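# Screw the two red-taped housing corners tight

## Task

Take screws from the screw feeder and drive one into the hole at each of the two housing corners marked with red tape, turning each with the motor until it halts on its own (stopped_at_torque=1). After that, neither turn nor shift that screw. The two unmarked holes must stay empty; any screw tip left in one fails the job. If a screw was pressed in rather than turned, unscrew it completely and drive it again. After the final screw, raise the screwdriver clearly above the screw heads, release everything and move away.

## Robot and tools

ROBOT. One seven-joint arm carrying a powered screwdriver: a hex key inside a thin vacuum sleeve that can hold a screw. The tool point (end_effector_position) is the unloaded tip of the hex key. The key lies along the tool point's +z axis and can be pressed back up to 12 mm. A flat block about 9 cm off the last joint's axis sticks out toward the screwdriver's -y side and rotates with it, so watch its clearance.

FRAMES. Results report the tool point in the scene frame: origin on the table top under the arm base, +z up, +y to the left when facing along +x. Position is in metres, orientation is end_effector_quat_wxyz, and velocities are in m/s and rad/s. At long reach the printed position may be somewhat off.

execute_actions. Argument actions is a list holding at most one item. An empty list sends nothing and just returns the state, with pictures. A motion item is {"rows": [...], "steps": n}. rows holds 1 to 15 rows. steps runs from 8 to 15 (default 15), each step lasting 1/30 s. Each step uses one row, and the final row repeats if rows run out. A wait item is {"steps": n} with n up to 300, counted from the previous result. The optional pictures flag asks for camera images.

ROW. A row is 9 numbers, each from -1 to 1: dx, dy, dz, rx, ry, rz, spindle, torque_limit, sleeve_vacuum. The first six are an offset, not a pose. They are expressed in the tool point's own axes and measured from the tool pose shown in the latest result. Before any result has shown it, or for a second call in the same reply, they are measured from where the tool is when the action begins. Every row is measured from that same reference; rows do not add up. 1.0 equals 0.6 m for dx..dz and 180 degrees for rx..rz. rx, ry, rz form a single rotation vector. All-zero offsets are not a hold: they pull the tool back to the reference pose. Each step, the commanded pose is clipped to at most 70 mm and 16 degrees from the measured pose, and position takes priority over orientation.

TOOL NUMBERS. spindle: +1 spins the key clockwise (driving in) at 500 rpm and -1 spins it the opposite way. It takes 0.5 s to reach full speed. The motor holds the last value and keeps spinning between calls, so end actions with spindle 0. torque_limit maps linearly from 0.3 N m at -1 to 1.2 N m at +1. sleeve_vacuum above 0.01 holds a screw; anything else releases it. torque_limit and sleeve_vacuum also hold their last values.

SCREWING. Place the tool point on the screw's axis, 2 mm beneath the top of the head. Turn gently, with spindle between -0.2 and 0.2: a negative value seats the key without advancing the screw, and a positive value also drives it. While the screw turns, move the tool down along its axis by 0.7 mm per turn. The motor stops at 95 % of torque_limit and stopped_at_torque reads 1. To restart it, hold spindle at 0 or below for 0.5 s. Loosening never stops on its own; if turns does not decrease, raise torque_limit. screw_detected is 1 while sleeve_vacuum_kpa exceeds 30, meaning a screw head seals the sleeve. turns is the cumulative count of key turns, positive clockwise.

move. target is one 9-number row: an offset with the same reference rules as above, plus tool numbers that are applied at the start. speed is in m/s, from 0.002 to 0.5 (default 0.25), and rotation is capped at twice that in rad/s. The path is straight, lasts 0.5 to 10 s, and does not avoid obstacles. The arm can lag, stray or overshoot the speed, especially when nearly straight. Faster motion and targets further past a contact push harder. The result includes a move: line giving the outcome (done, off_target, moving, held, fault), the limits that acted (paced = clipped, held = steps blocked), and the distance to target.

wait. seconds from 0 to 10; sends nothing new.

zoom_image. camera is one of cam_head_left, cam_head_right, cam_high, cam_low (896x504) or cam_wrist (504x504 fisheye). region is [x0, y0, x1, y1] in image pixels, no larger than 504 by 504.

finished_scene. Pass the current scene number.

TIMING. The simulation keeps running while the operator composes the next call. An action's result is captured 8 steps before it ends, and those remaining steps run afterward. A reply with nothing pending shows a Hand target line, which is the pose currently being driven to. Large moves may end short of the target, so check the reported pose and command the remainder. Pose unreachable and HELD lines indicate that the clearance check changed or blocked commands; the mount counts as part of the arm.

FAULTS. If a joint hits its load limit (waist and shoulder 114, upper arm roll and elbow 59.5, wrist joints 36.2 N m) or any external force reaches 200 N, the arm halts for 10 s and the rest of the call is dropped. Motors warn at 65 °C (MOTOR HOT) and brake at 80 °C (OVER-TEMPERATURE FAULT). Avoid slamming, hard pushes, dropping screws, knocking anything off the table, and leaving the spindle running.

Each tool is called after "Request:" as name(argument=value, ...), one argument or row to a line, values as JSON.

## Session

Request:
execute_actions(
  actions=[],
)

Scene clock: 0.00 s of 6600.00 s.
end_effector_position=(+0.4056, +0.0437, +0.5235) sleeve_vacuum_kpa=0 screw_detected=0 stopped_at_torque=0 turns=0.00 end_effector_quat_wxyz=(-0.069, +0.674, +0.729, -0.093) end_effector_velocity=(-0.000, -0.000, -0.000) end_effector_angular_velocity=(-0.000, +0.000, -0.000)
Joint positions: [ 0.433  0.569 -0.155  1.712 -0.092 -0.418 -1.311]
Joint velocities: [-0. -0. -0. -0. -0. -0.  0.]
Joint torques (N m, as the joint torque sensors report them, + toward a larger angle): no reading
Hand target: +0.406, +0.044, +0.524; -0.069, +0.674, +0.729, -0.093

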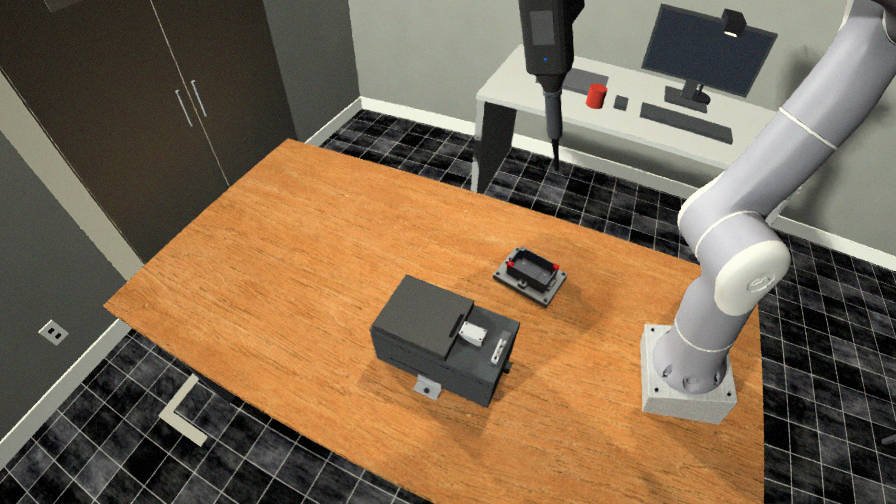

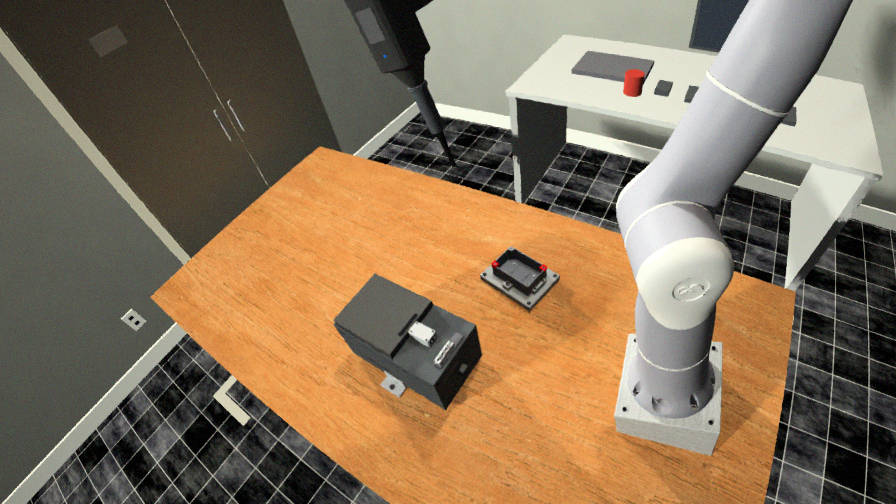

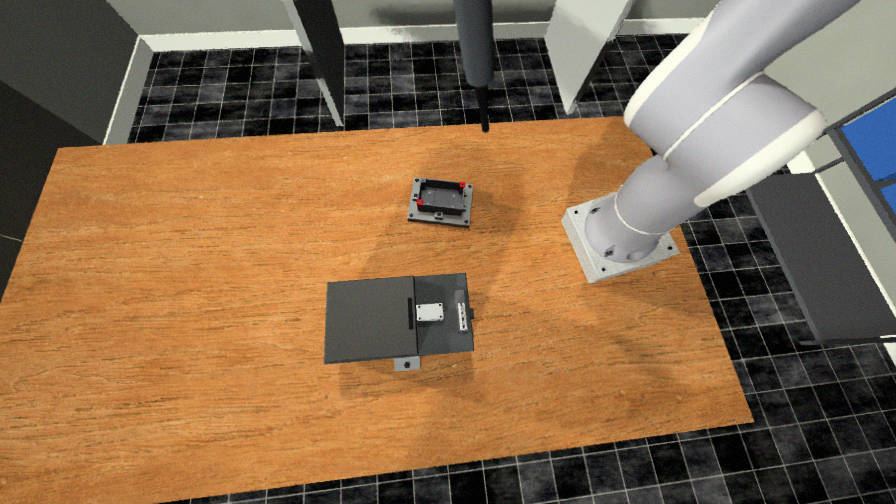

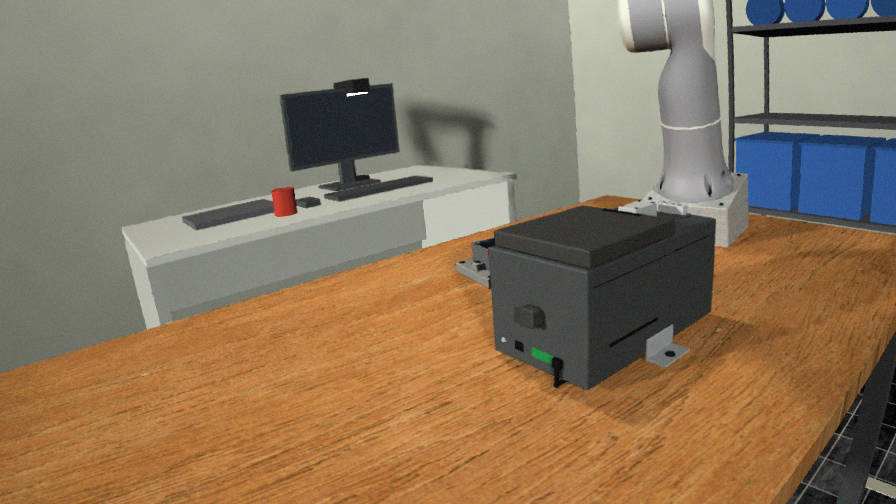

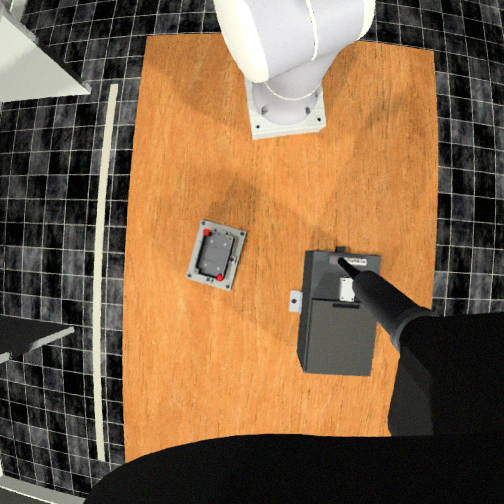

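Request:
zoom_image(
  camera="cam_high",
  region=[380, 160, 520, 360],
)

Request:
zoom_image(
  camera="cam_head_left",
  region=[430, 230, 590, 380],
)

Region (380, 160, 520, 360) of cam_high's 896x504 image, scaled by 2.520, with more detail than that image has; it fills the left 353 columns of this view, and the rest is white.

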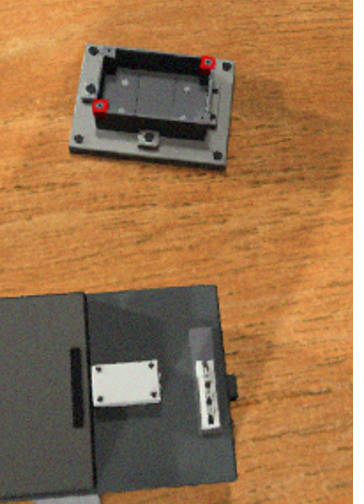

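Region (430, 230, 590, 380) of cam_head_left's 896x504 image, scaled by 3.150, with more detail than that image has; it fills the top 472 rows of this view, and the rest is white.

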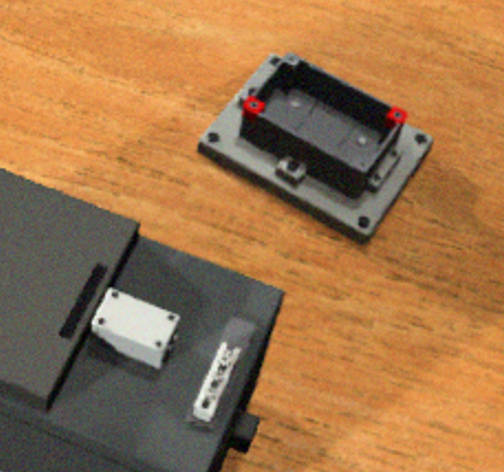

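Request:
move(
  target=[0.24,0.137,0.389,-0.0732,0.0108,0.0249,0,0,0],
)

Request:
zoom_image(
  camera="cam_wrist",
  region=[230, 150, 430, 350],
)

Scene clock: 2.63 s of 6600.00 s.
end_effector_position=(+0.4204, +0.1829, +0.2738) sleeve_vacuum_kpa=0 screw_detected=0 stopped_at_torque=0 turns=0.00 end_effector_quat_wxyz=(-0.000, +0.707, +0.707, -0.000) end_effector_velocity=(+0.000, +0.000, +0.000) end_effector_angular_velocity=(+0.000, -0.001, +0.000)
Joint positions: [ 0.425  0.576  0.122  2.446 -0.033  0.516 -0.949]
Joint velocities: [-0.     0.     0.    -0.    -0.     0.001 -0.   ]
Joint torques (N m, as the joint torque sensors report them, + toward a larger angle): [ -2.2   16.03   1.   -32.21  -4.9    5.5    0.31]
Hand target: +0.421, +0.183, +0.274; -0.000, +0.707, +0.707, -0.000
Off the commanded pose: 0.000 m, 0 deg.
Kept back: nothing.
move: done
camera_calibration (this result's frames):
cam_wrist: T_world_to_cam=[[0.0427397, 0.999086, 0.0000768606, -0.123372], [0.966622, -0.0413703, 0.252846, -0.464712], [0.252618, -0.0107323, -0.967507, 0.417585], [0, 0, 0, 1]] pos_world=[0.348984, 0.108516, 0.521526]

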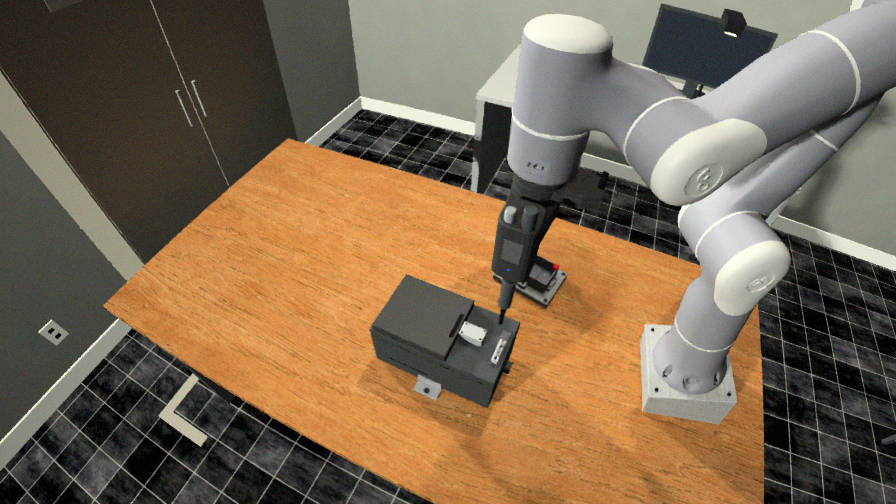

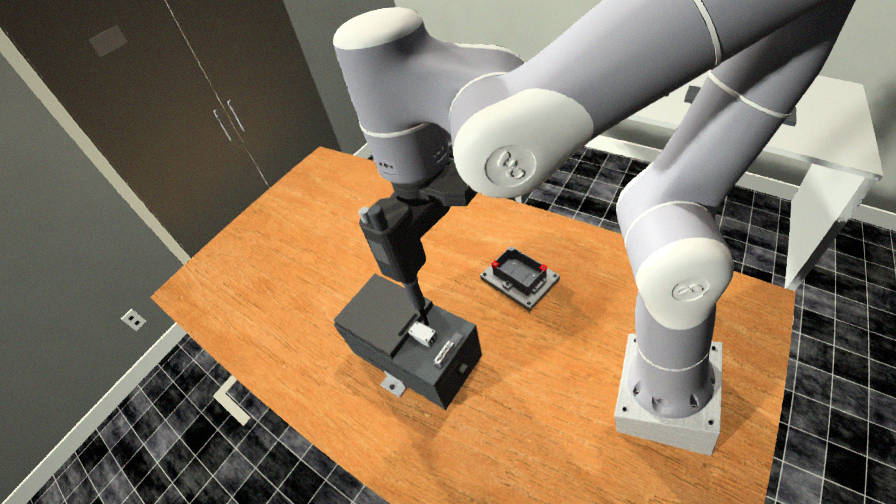

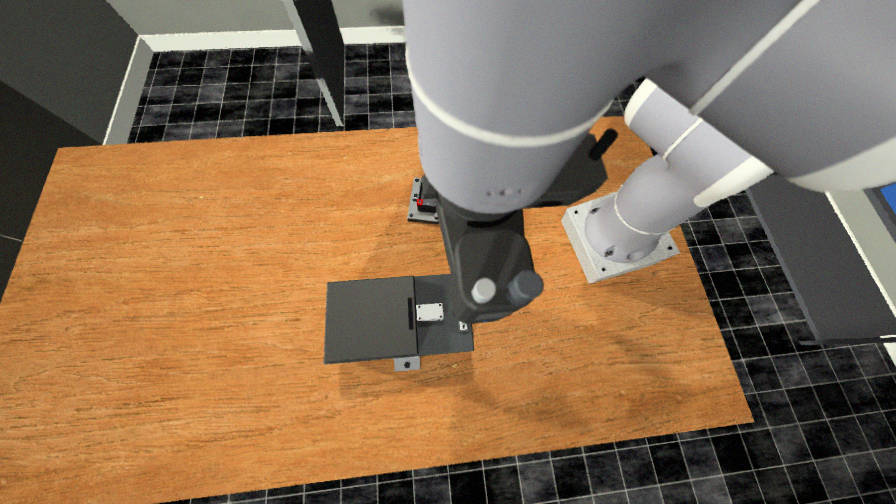

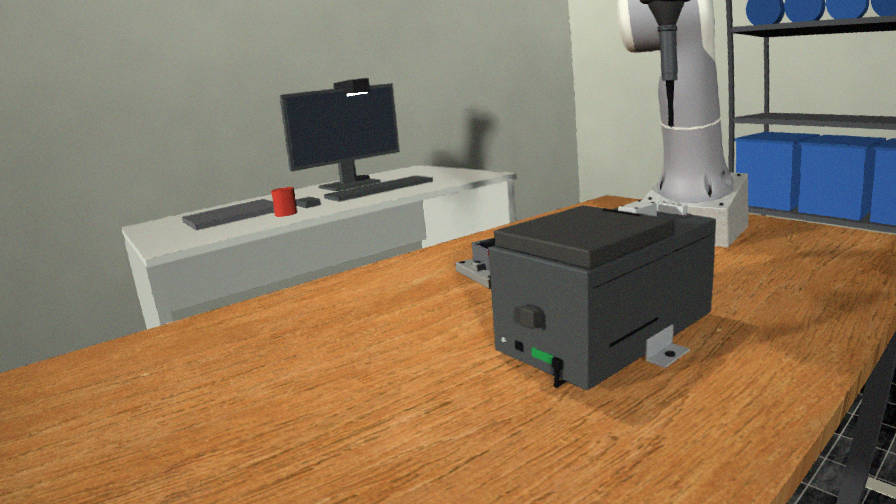

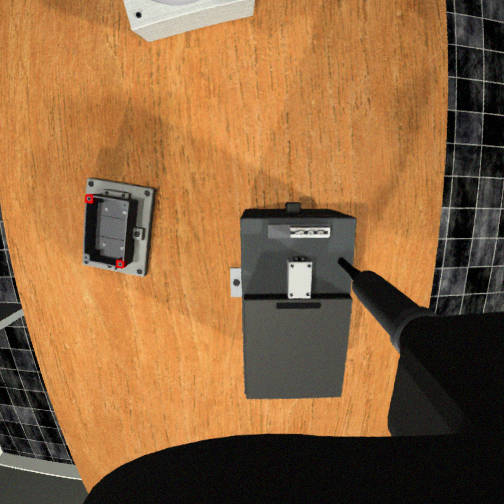

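Region (230, 150, 430, 350) of cam_wrist's 504x504 image, scaled by 2.520, with more detail than that image has.

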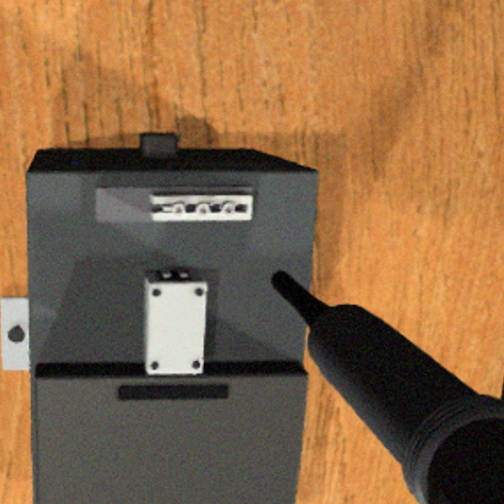

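Request:
move(
  target=[0,0,0.14,0,0,0,0,0,0],
)

Request:
zoom_image(
  camera="cam_wrist",
  region=[280, 200, 400, 320],
)

Request:
zoom_image(
  camera="cam_low",
  region=[610, 150, 730, 240],
)

Request:
zoom_image(
  camera="cam_head_left",
  region=[450, 300, 550, 380],
)

Scene clock: 8.10 s of 6600.00 s.
end_effector_position=(+0.4200, +0.1829, +0.1898) sleeve_vacuum_kpa=0 screw_detected=0 stopped_at_torque=0 turns=0.00 end_effector_quat_wxyz=(-0.001, +0.707, +0.707, -0.000) end_effector_velocity=(+0.000, -0.000, +0.000) end_effector_angular_velocity=(+0.000, -0.001, -0.001)
Joint positions: [ 0.41   0.393  0.117  2.587 -0.071  0.839 -0.925]
Joint velocities: [-0.001 -0.    -0.     0.    -0.     0.001  0.   ]
Joint torques (N m, as the joint torque sensors report them, + toward a larger angle): [ -2.14  19.56   1.08 -26.93  -3.9    5.43   0.38]
Hand target: +0.420, +0.183, +0.190; -0.001, +0.707, +0.707, -0.000
Off the commanded pose: 0.000 m, 0 deg.
Kept back: nothing.
After step 90, 1.67 s passed at rest.
move: done
camera_calibration (this result's frames):
cam_wrist: T_world_to_cam=[[0.0428811, 0.99908, 0.000344476, -0.123432], [0.966783, -0.0415819, 0.252194, -0.442965], [0.251976, -0.0104813, -0.967677, 0.336583], [0, 0, 0, 1]] pos_world=[0.348733, 0.108427, 0.437459]

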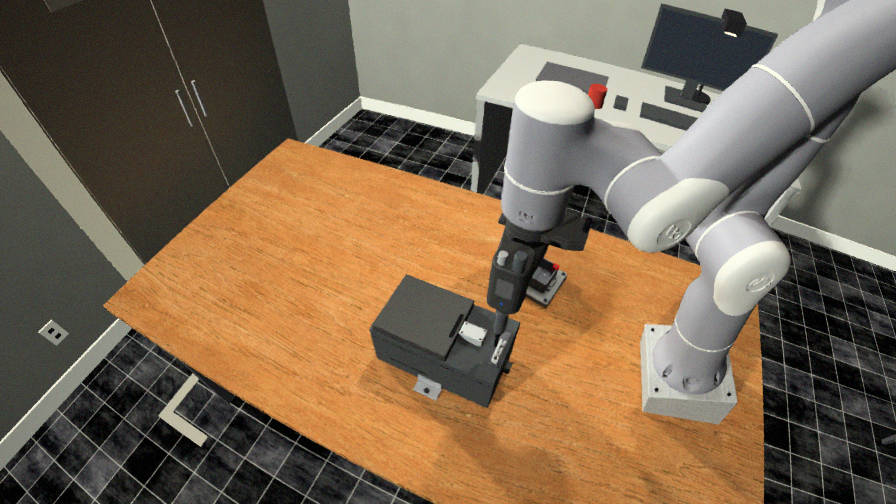

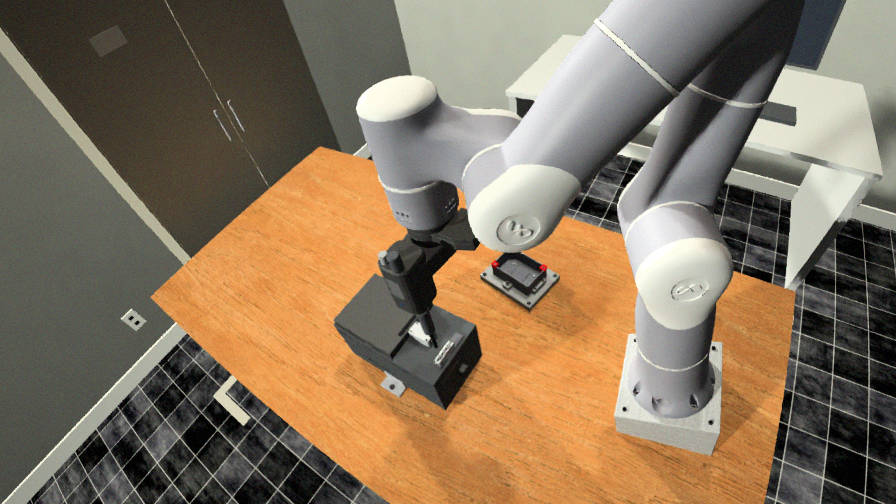

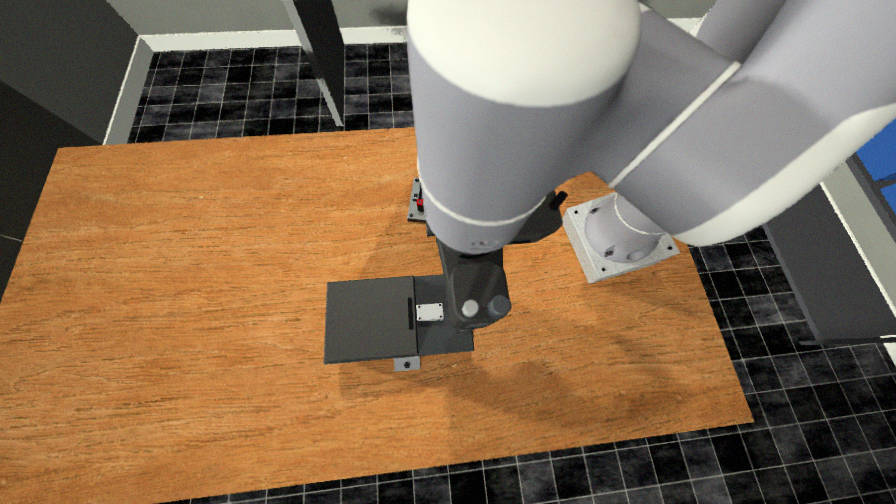

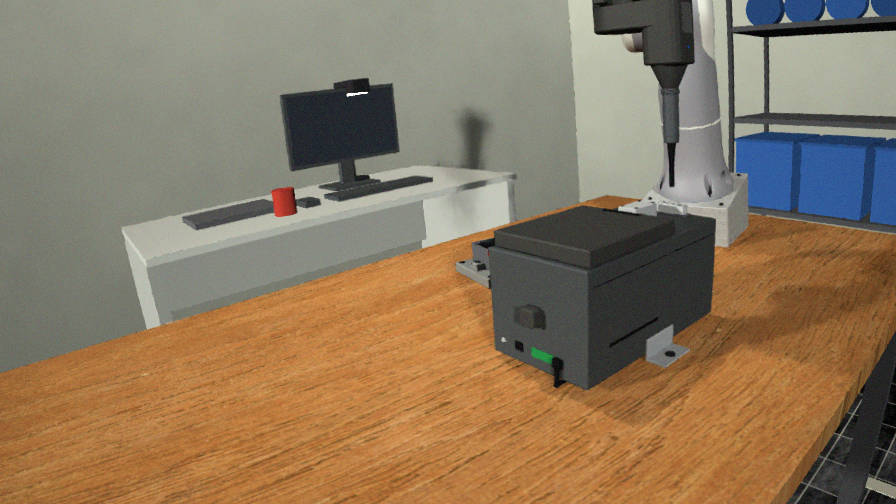

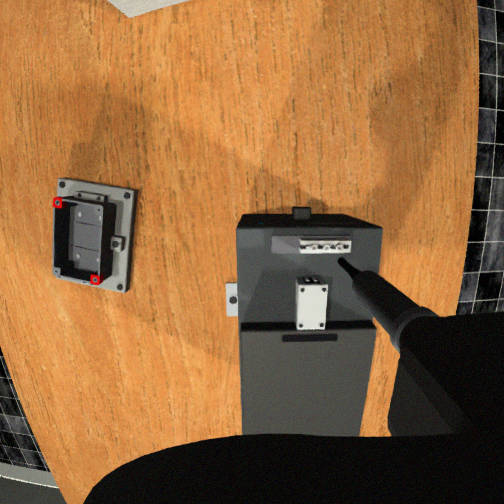

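Region (280, 200, 400, 320) of cam_wrist's 504x504 image, scaled by 4.200, with more detail than that image has.

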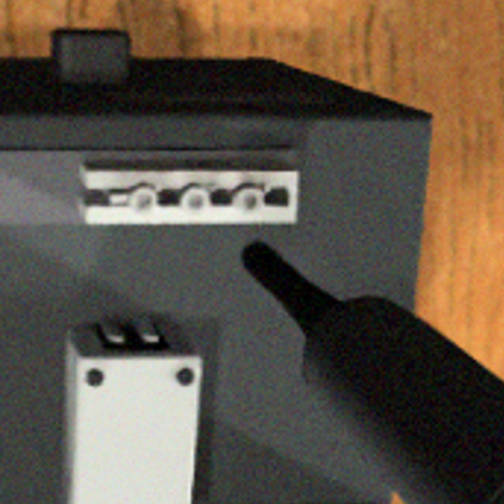

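Region (610, 150, 730, 240) of cam_low's 896x504 image, scaled by 4.200, with more detail than that image has; it fills the top 378 rows of this view, and the rest is white.

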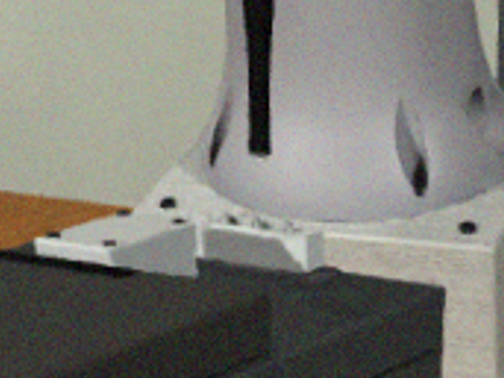

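Region (450, 300, 550, 380) of cam_head_left's 896x504 image, scaled by 5.040, with more detail than that image has; it fills the top 403 rows of this view, and the rest is white.

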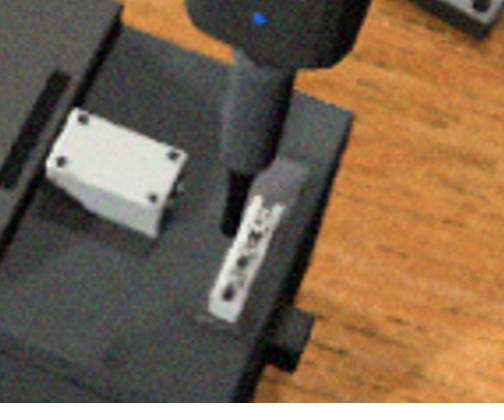

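Request:
move(
  target=[0.01,-0.01,0.025,0,0,0,0,0,0],
  speed=0.1,
)

Request:
zoom_image(
  camera="cam_wrist",
  region=[300, 220, 380, 300],
)

Request:
zoom_image(
  camera="cam_low",
  region=[640, 170, 720, 230],
)

Request:
zoom_image(
  camera="cam_head_left",
  region=[470, 320, 530, 380],
)

Request:
zoom_image(
  camera="cam_head_right",
  region=[410, 320, 470, 380],
)

Scene clock: 9.17 s of 6600.00 s.
end_effector_position=(+0.4140, +0.1889, +0.1748) sleeve_vacuum_kpa=0 screw_detected=0 stopped_at_torque=0 turns=0.00 end_effector_quat_wxyz=(-0.001, +0.708, +0.707, -0.000) end_effector_velocity=(+0.000, +0.000, +0.000) end_effector_angular_velocity=(+0.000, -0.000, -0.001)
Joint positions: [ 0.414  0.356  0.133  2.614 -0.08   0.901 -0.895]
Joint velocities: [-0.     0.     0.     0.    -0.     0.     0.001]
Joint torques (N m, as the joint torque sensors report them, + toward a larger angle): [ -1.51  19.52   1.73 -24.28  -3.84   5.45   0.32]
Hand target: +0.414, +0.189, +0.175; -0.001, +0.707, +0.707, -0.000
Off the commanded pose: 0.000 m, 0 deg.
Kept back: nothing.
move: done
camera_calibration (this result's frames):
cam_wrist: T_world_to_cam=[[0.0432703, 0.999063, 0.000682768, -0.129402], [0.966817, -0.042046, 0.251985, -0.43303], [0.251778, -0.0102434, -0.967731, 0.323761], [0, 0, 0, 1]] pos_world=[0.342744, 0.11439, 0.422519]

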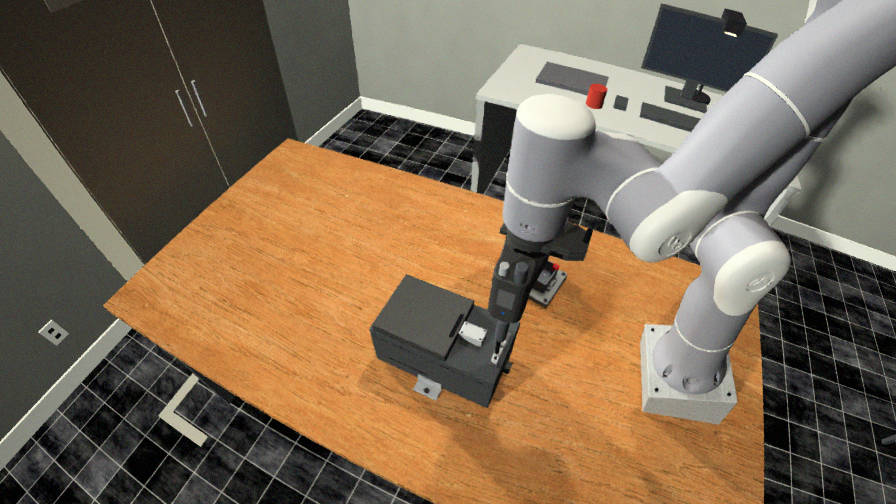

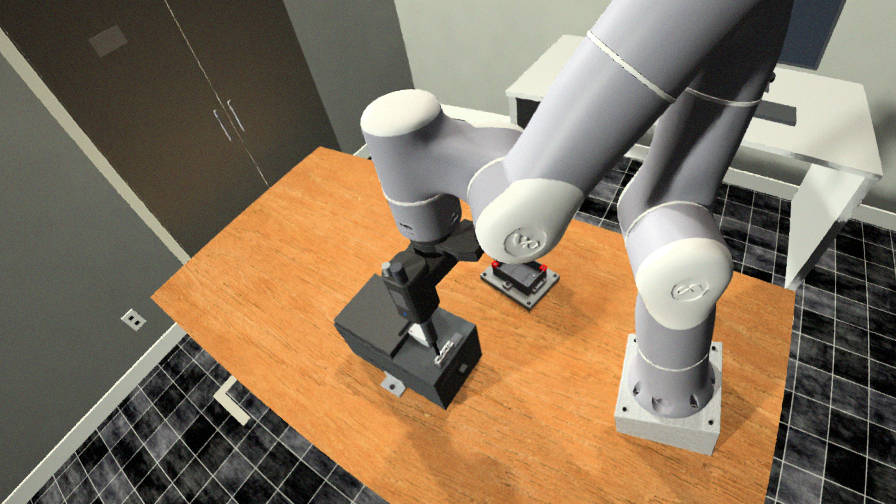

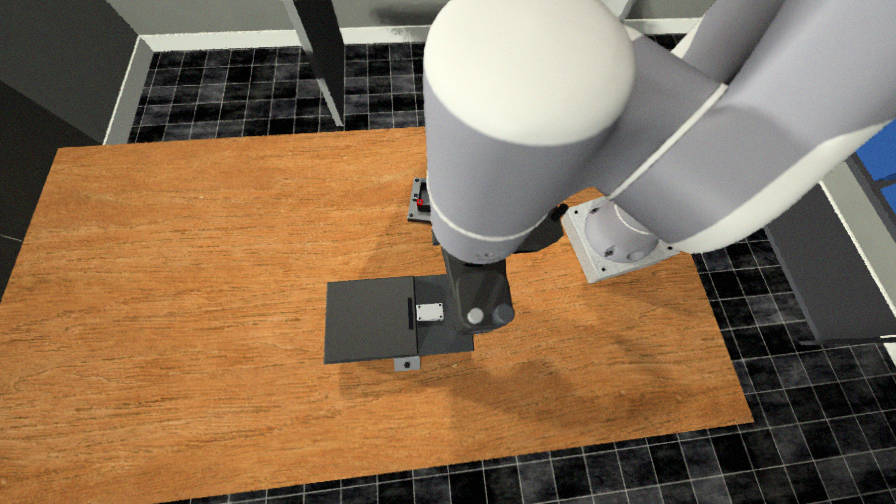

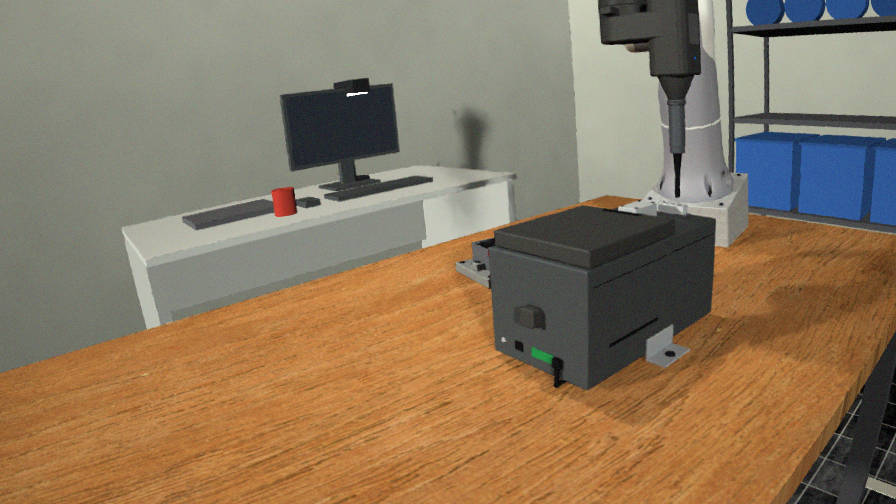

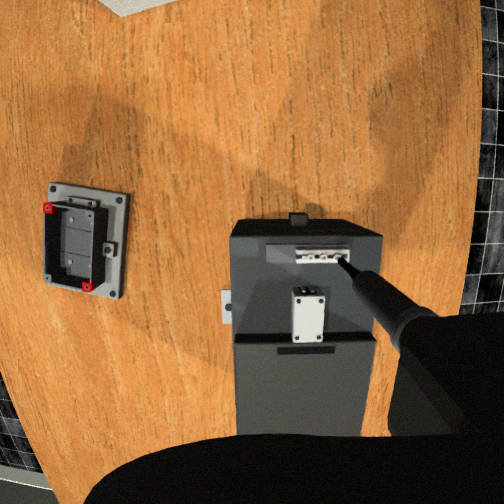

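Region (300, 220, 380, 300) of cam_wrist's 504x504 image, scaled by 6.300, with more detail than that image has.

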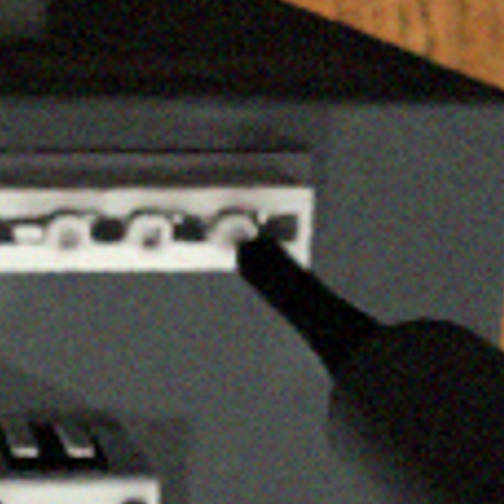

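Region (640, 170, 720, 230) of cam_low's 896x504 image, scaled by 6.300, with more detail than that image has; it fills the top 378 rows of this view, and the rest is white.

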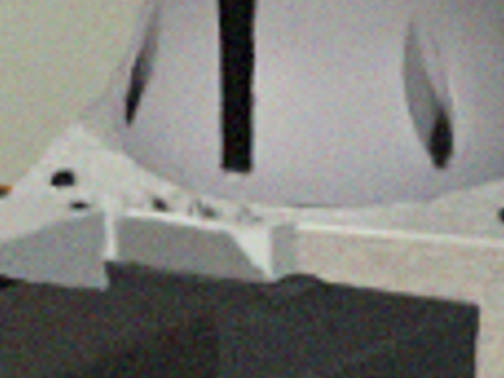

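Region (470, 320, 530, 380) of cam_head_left's 896x504 image, scaled by 8.400, with more detail than that image has.

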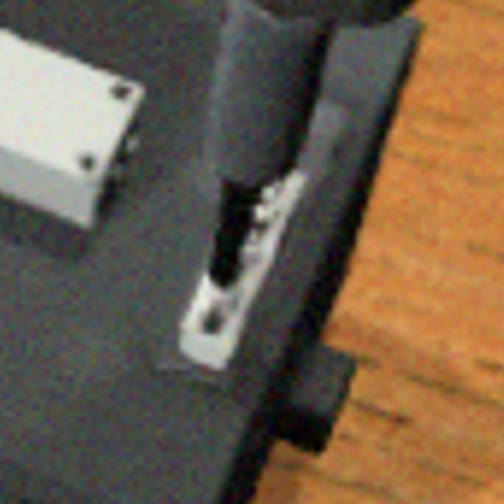

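Region (410, 320, 470, 380) of cam_head_right's 896x504 image, scaled by 8.400, with more detail than that image has.

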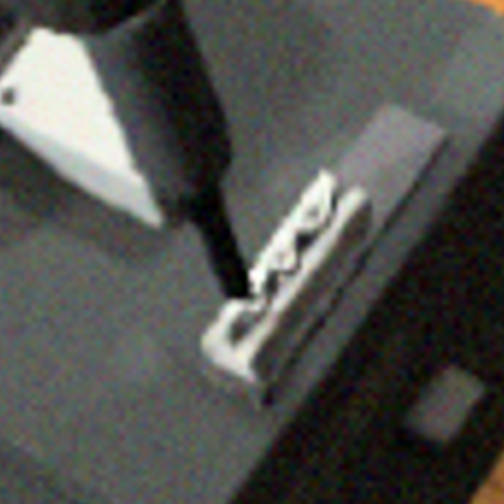

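Request:
move(
  target=[0,-0.0007,0.0125,0,0,0,0,0,1],
  speed=0.03,
)

Request:
zoom_image(
  camera="cam_wrist",
  region=[300, 220, 380, 300],
)

Request:
zoom_image(
  camera="cam_low",
  region=[640, 170, 720, 230],
)

Request:
zoom_image(
  camera="cam_head_right",
  region=[410, 320, 470, 380],
)

Scene clock: 10.27 s of 6600.00 s.
end_effector_position=(+0.4138, +0.1892, +0.1676) sleeve_vacuum_kpa=14 screw_detected=0 stopped_at_torque=0 turns=0.00 end_effector_quat_wxyz=(-0.001, +0.708, +0.707, -0.000) end_effector_velocity=(+0.000, -0.000, -0.000) end_effector_angular_velocity=(-0.000, -0.000, -0.001)
Joint positions: [ 0.411  0.333  0.133  2.624 -0.087  0.935 -0.89 ]
Joint velocities: [-0.001 -0.    -0.     0.    -0.     0.     0.   ]
Joint torques (N m, as the joint torque sensors report them, + toward a larger angle): [ -1.86  18.33   1.38 -22.75  -3.8    5.18   0.32]
Hand target: +0.414, +0.189, +0.167; -0.001, +0.708, +0.707, -0.000
Off the commanded pose: 0.000 m, 0 deg.
Kept back: nothing.
move: done
camera_calibration (this result's frames):
cam_wrist: T_world_to_cam=[[0.0434373, 0.999055, 0.00134159, -0.129799], [0.96672, -0.0423702, 0.252304, -0.430953], [0.252123, -0.00966248, -0.967647, 0.316541], [0, 0, 0, 1]] pos_world=[0.342442, 0.114475, 0.415206]

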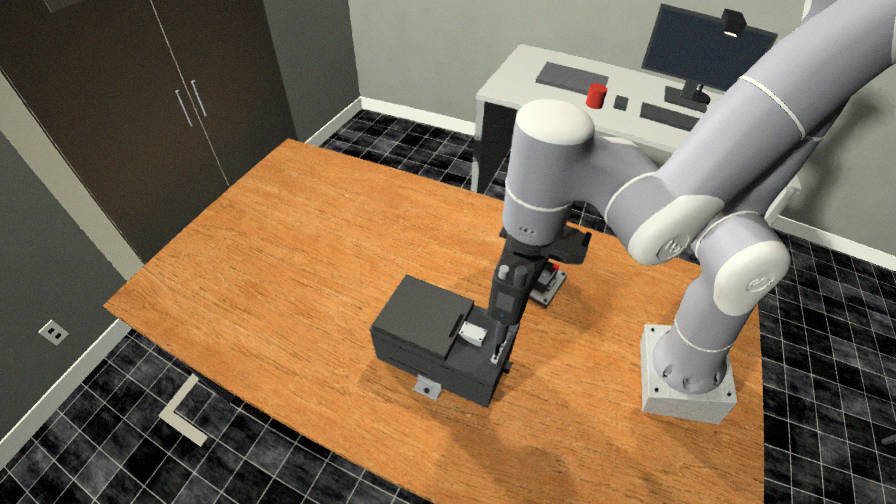

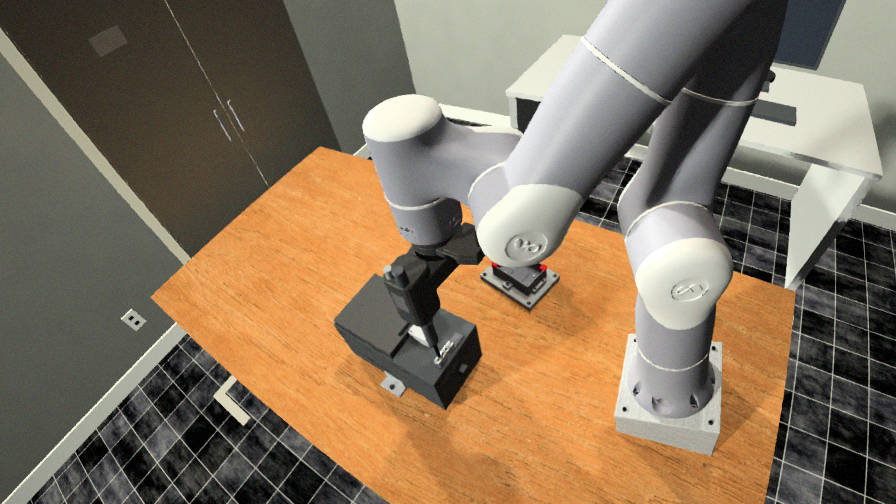

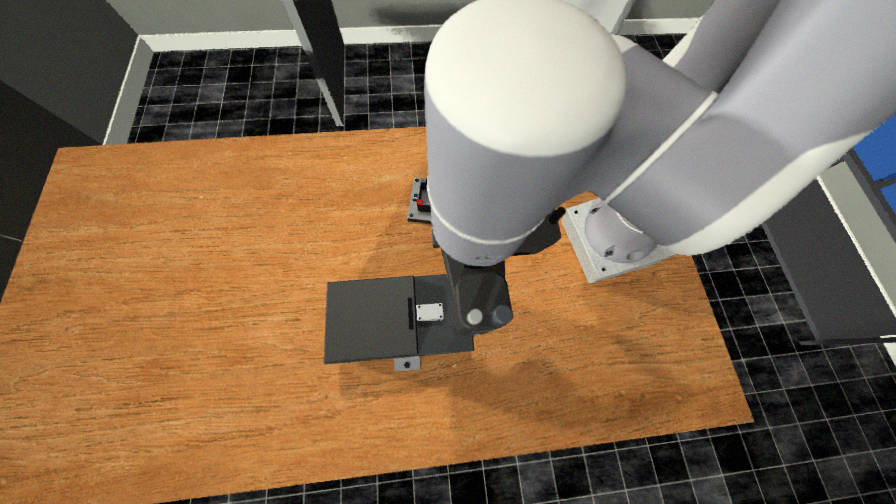

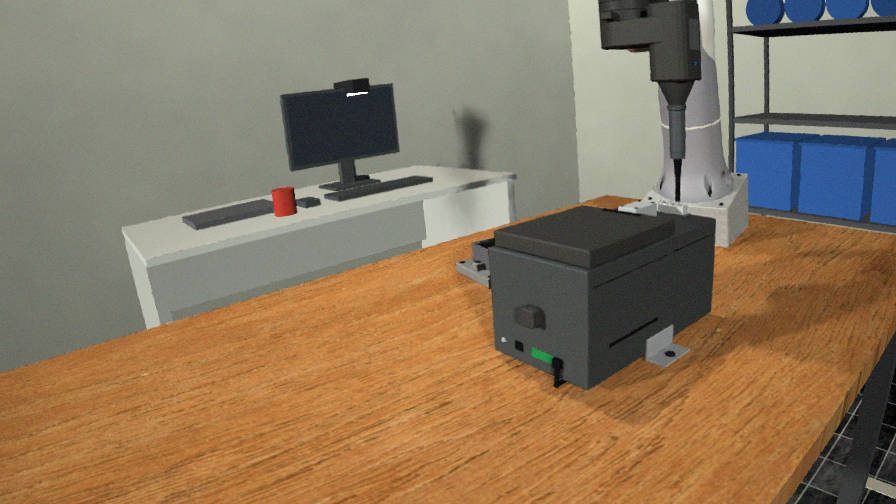

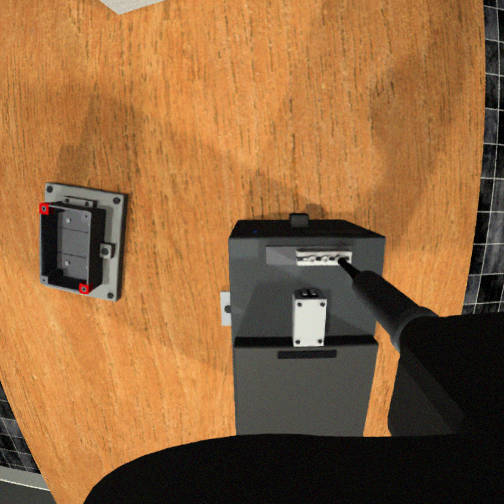

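Region (300, 220, 380, 300) of cam_wrist's 504x504 image, scaled by 6.300, with more detail than that image has.

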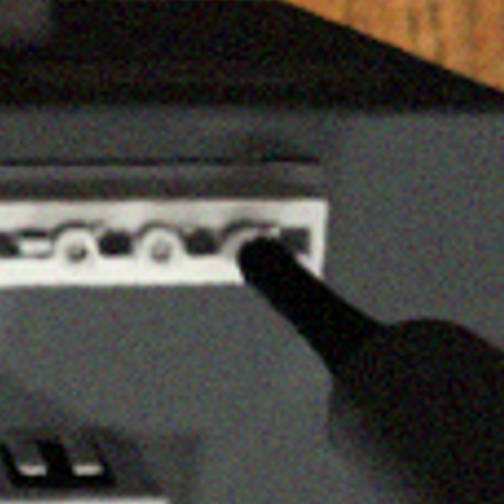

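Region (640, 170, 720, 230) of cam_low's 896x504 image, scaled by 6.300, with more detail than that image has; it fills the top 378 rows of this view, and the rest is white.

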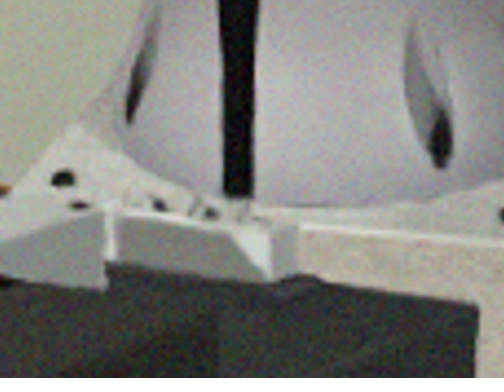

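Region (410, 320, 470, 380) of cam_head_right's 896x504 image, scaled by 8.400, with more detail than that image has.

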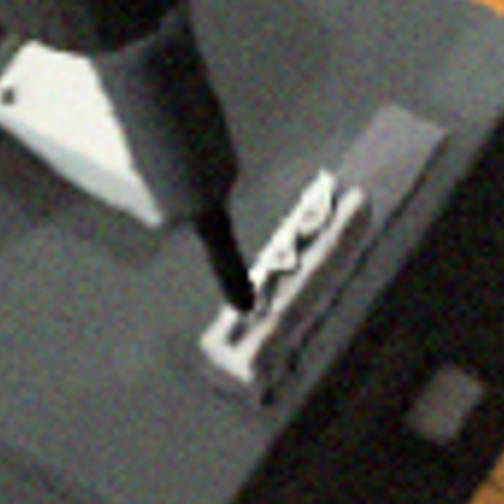

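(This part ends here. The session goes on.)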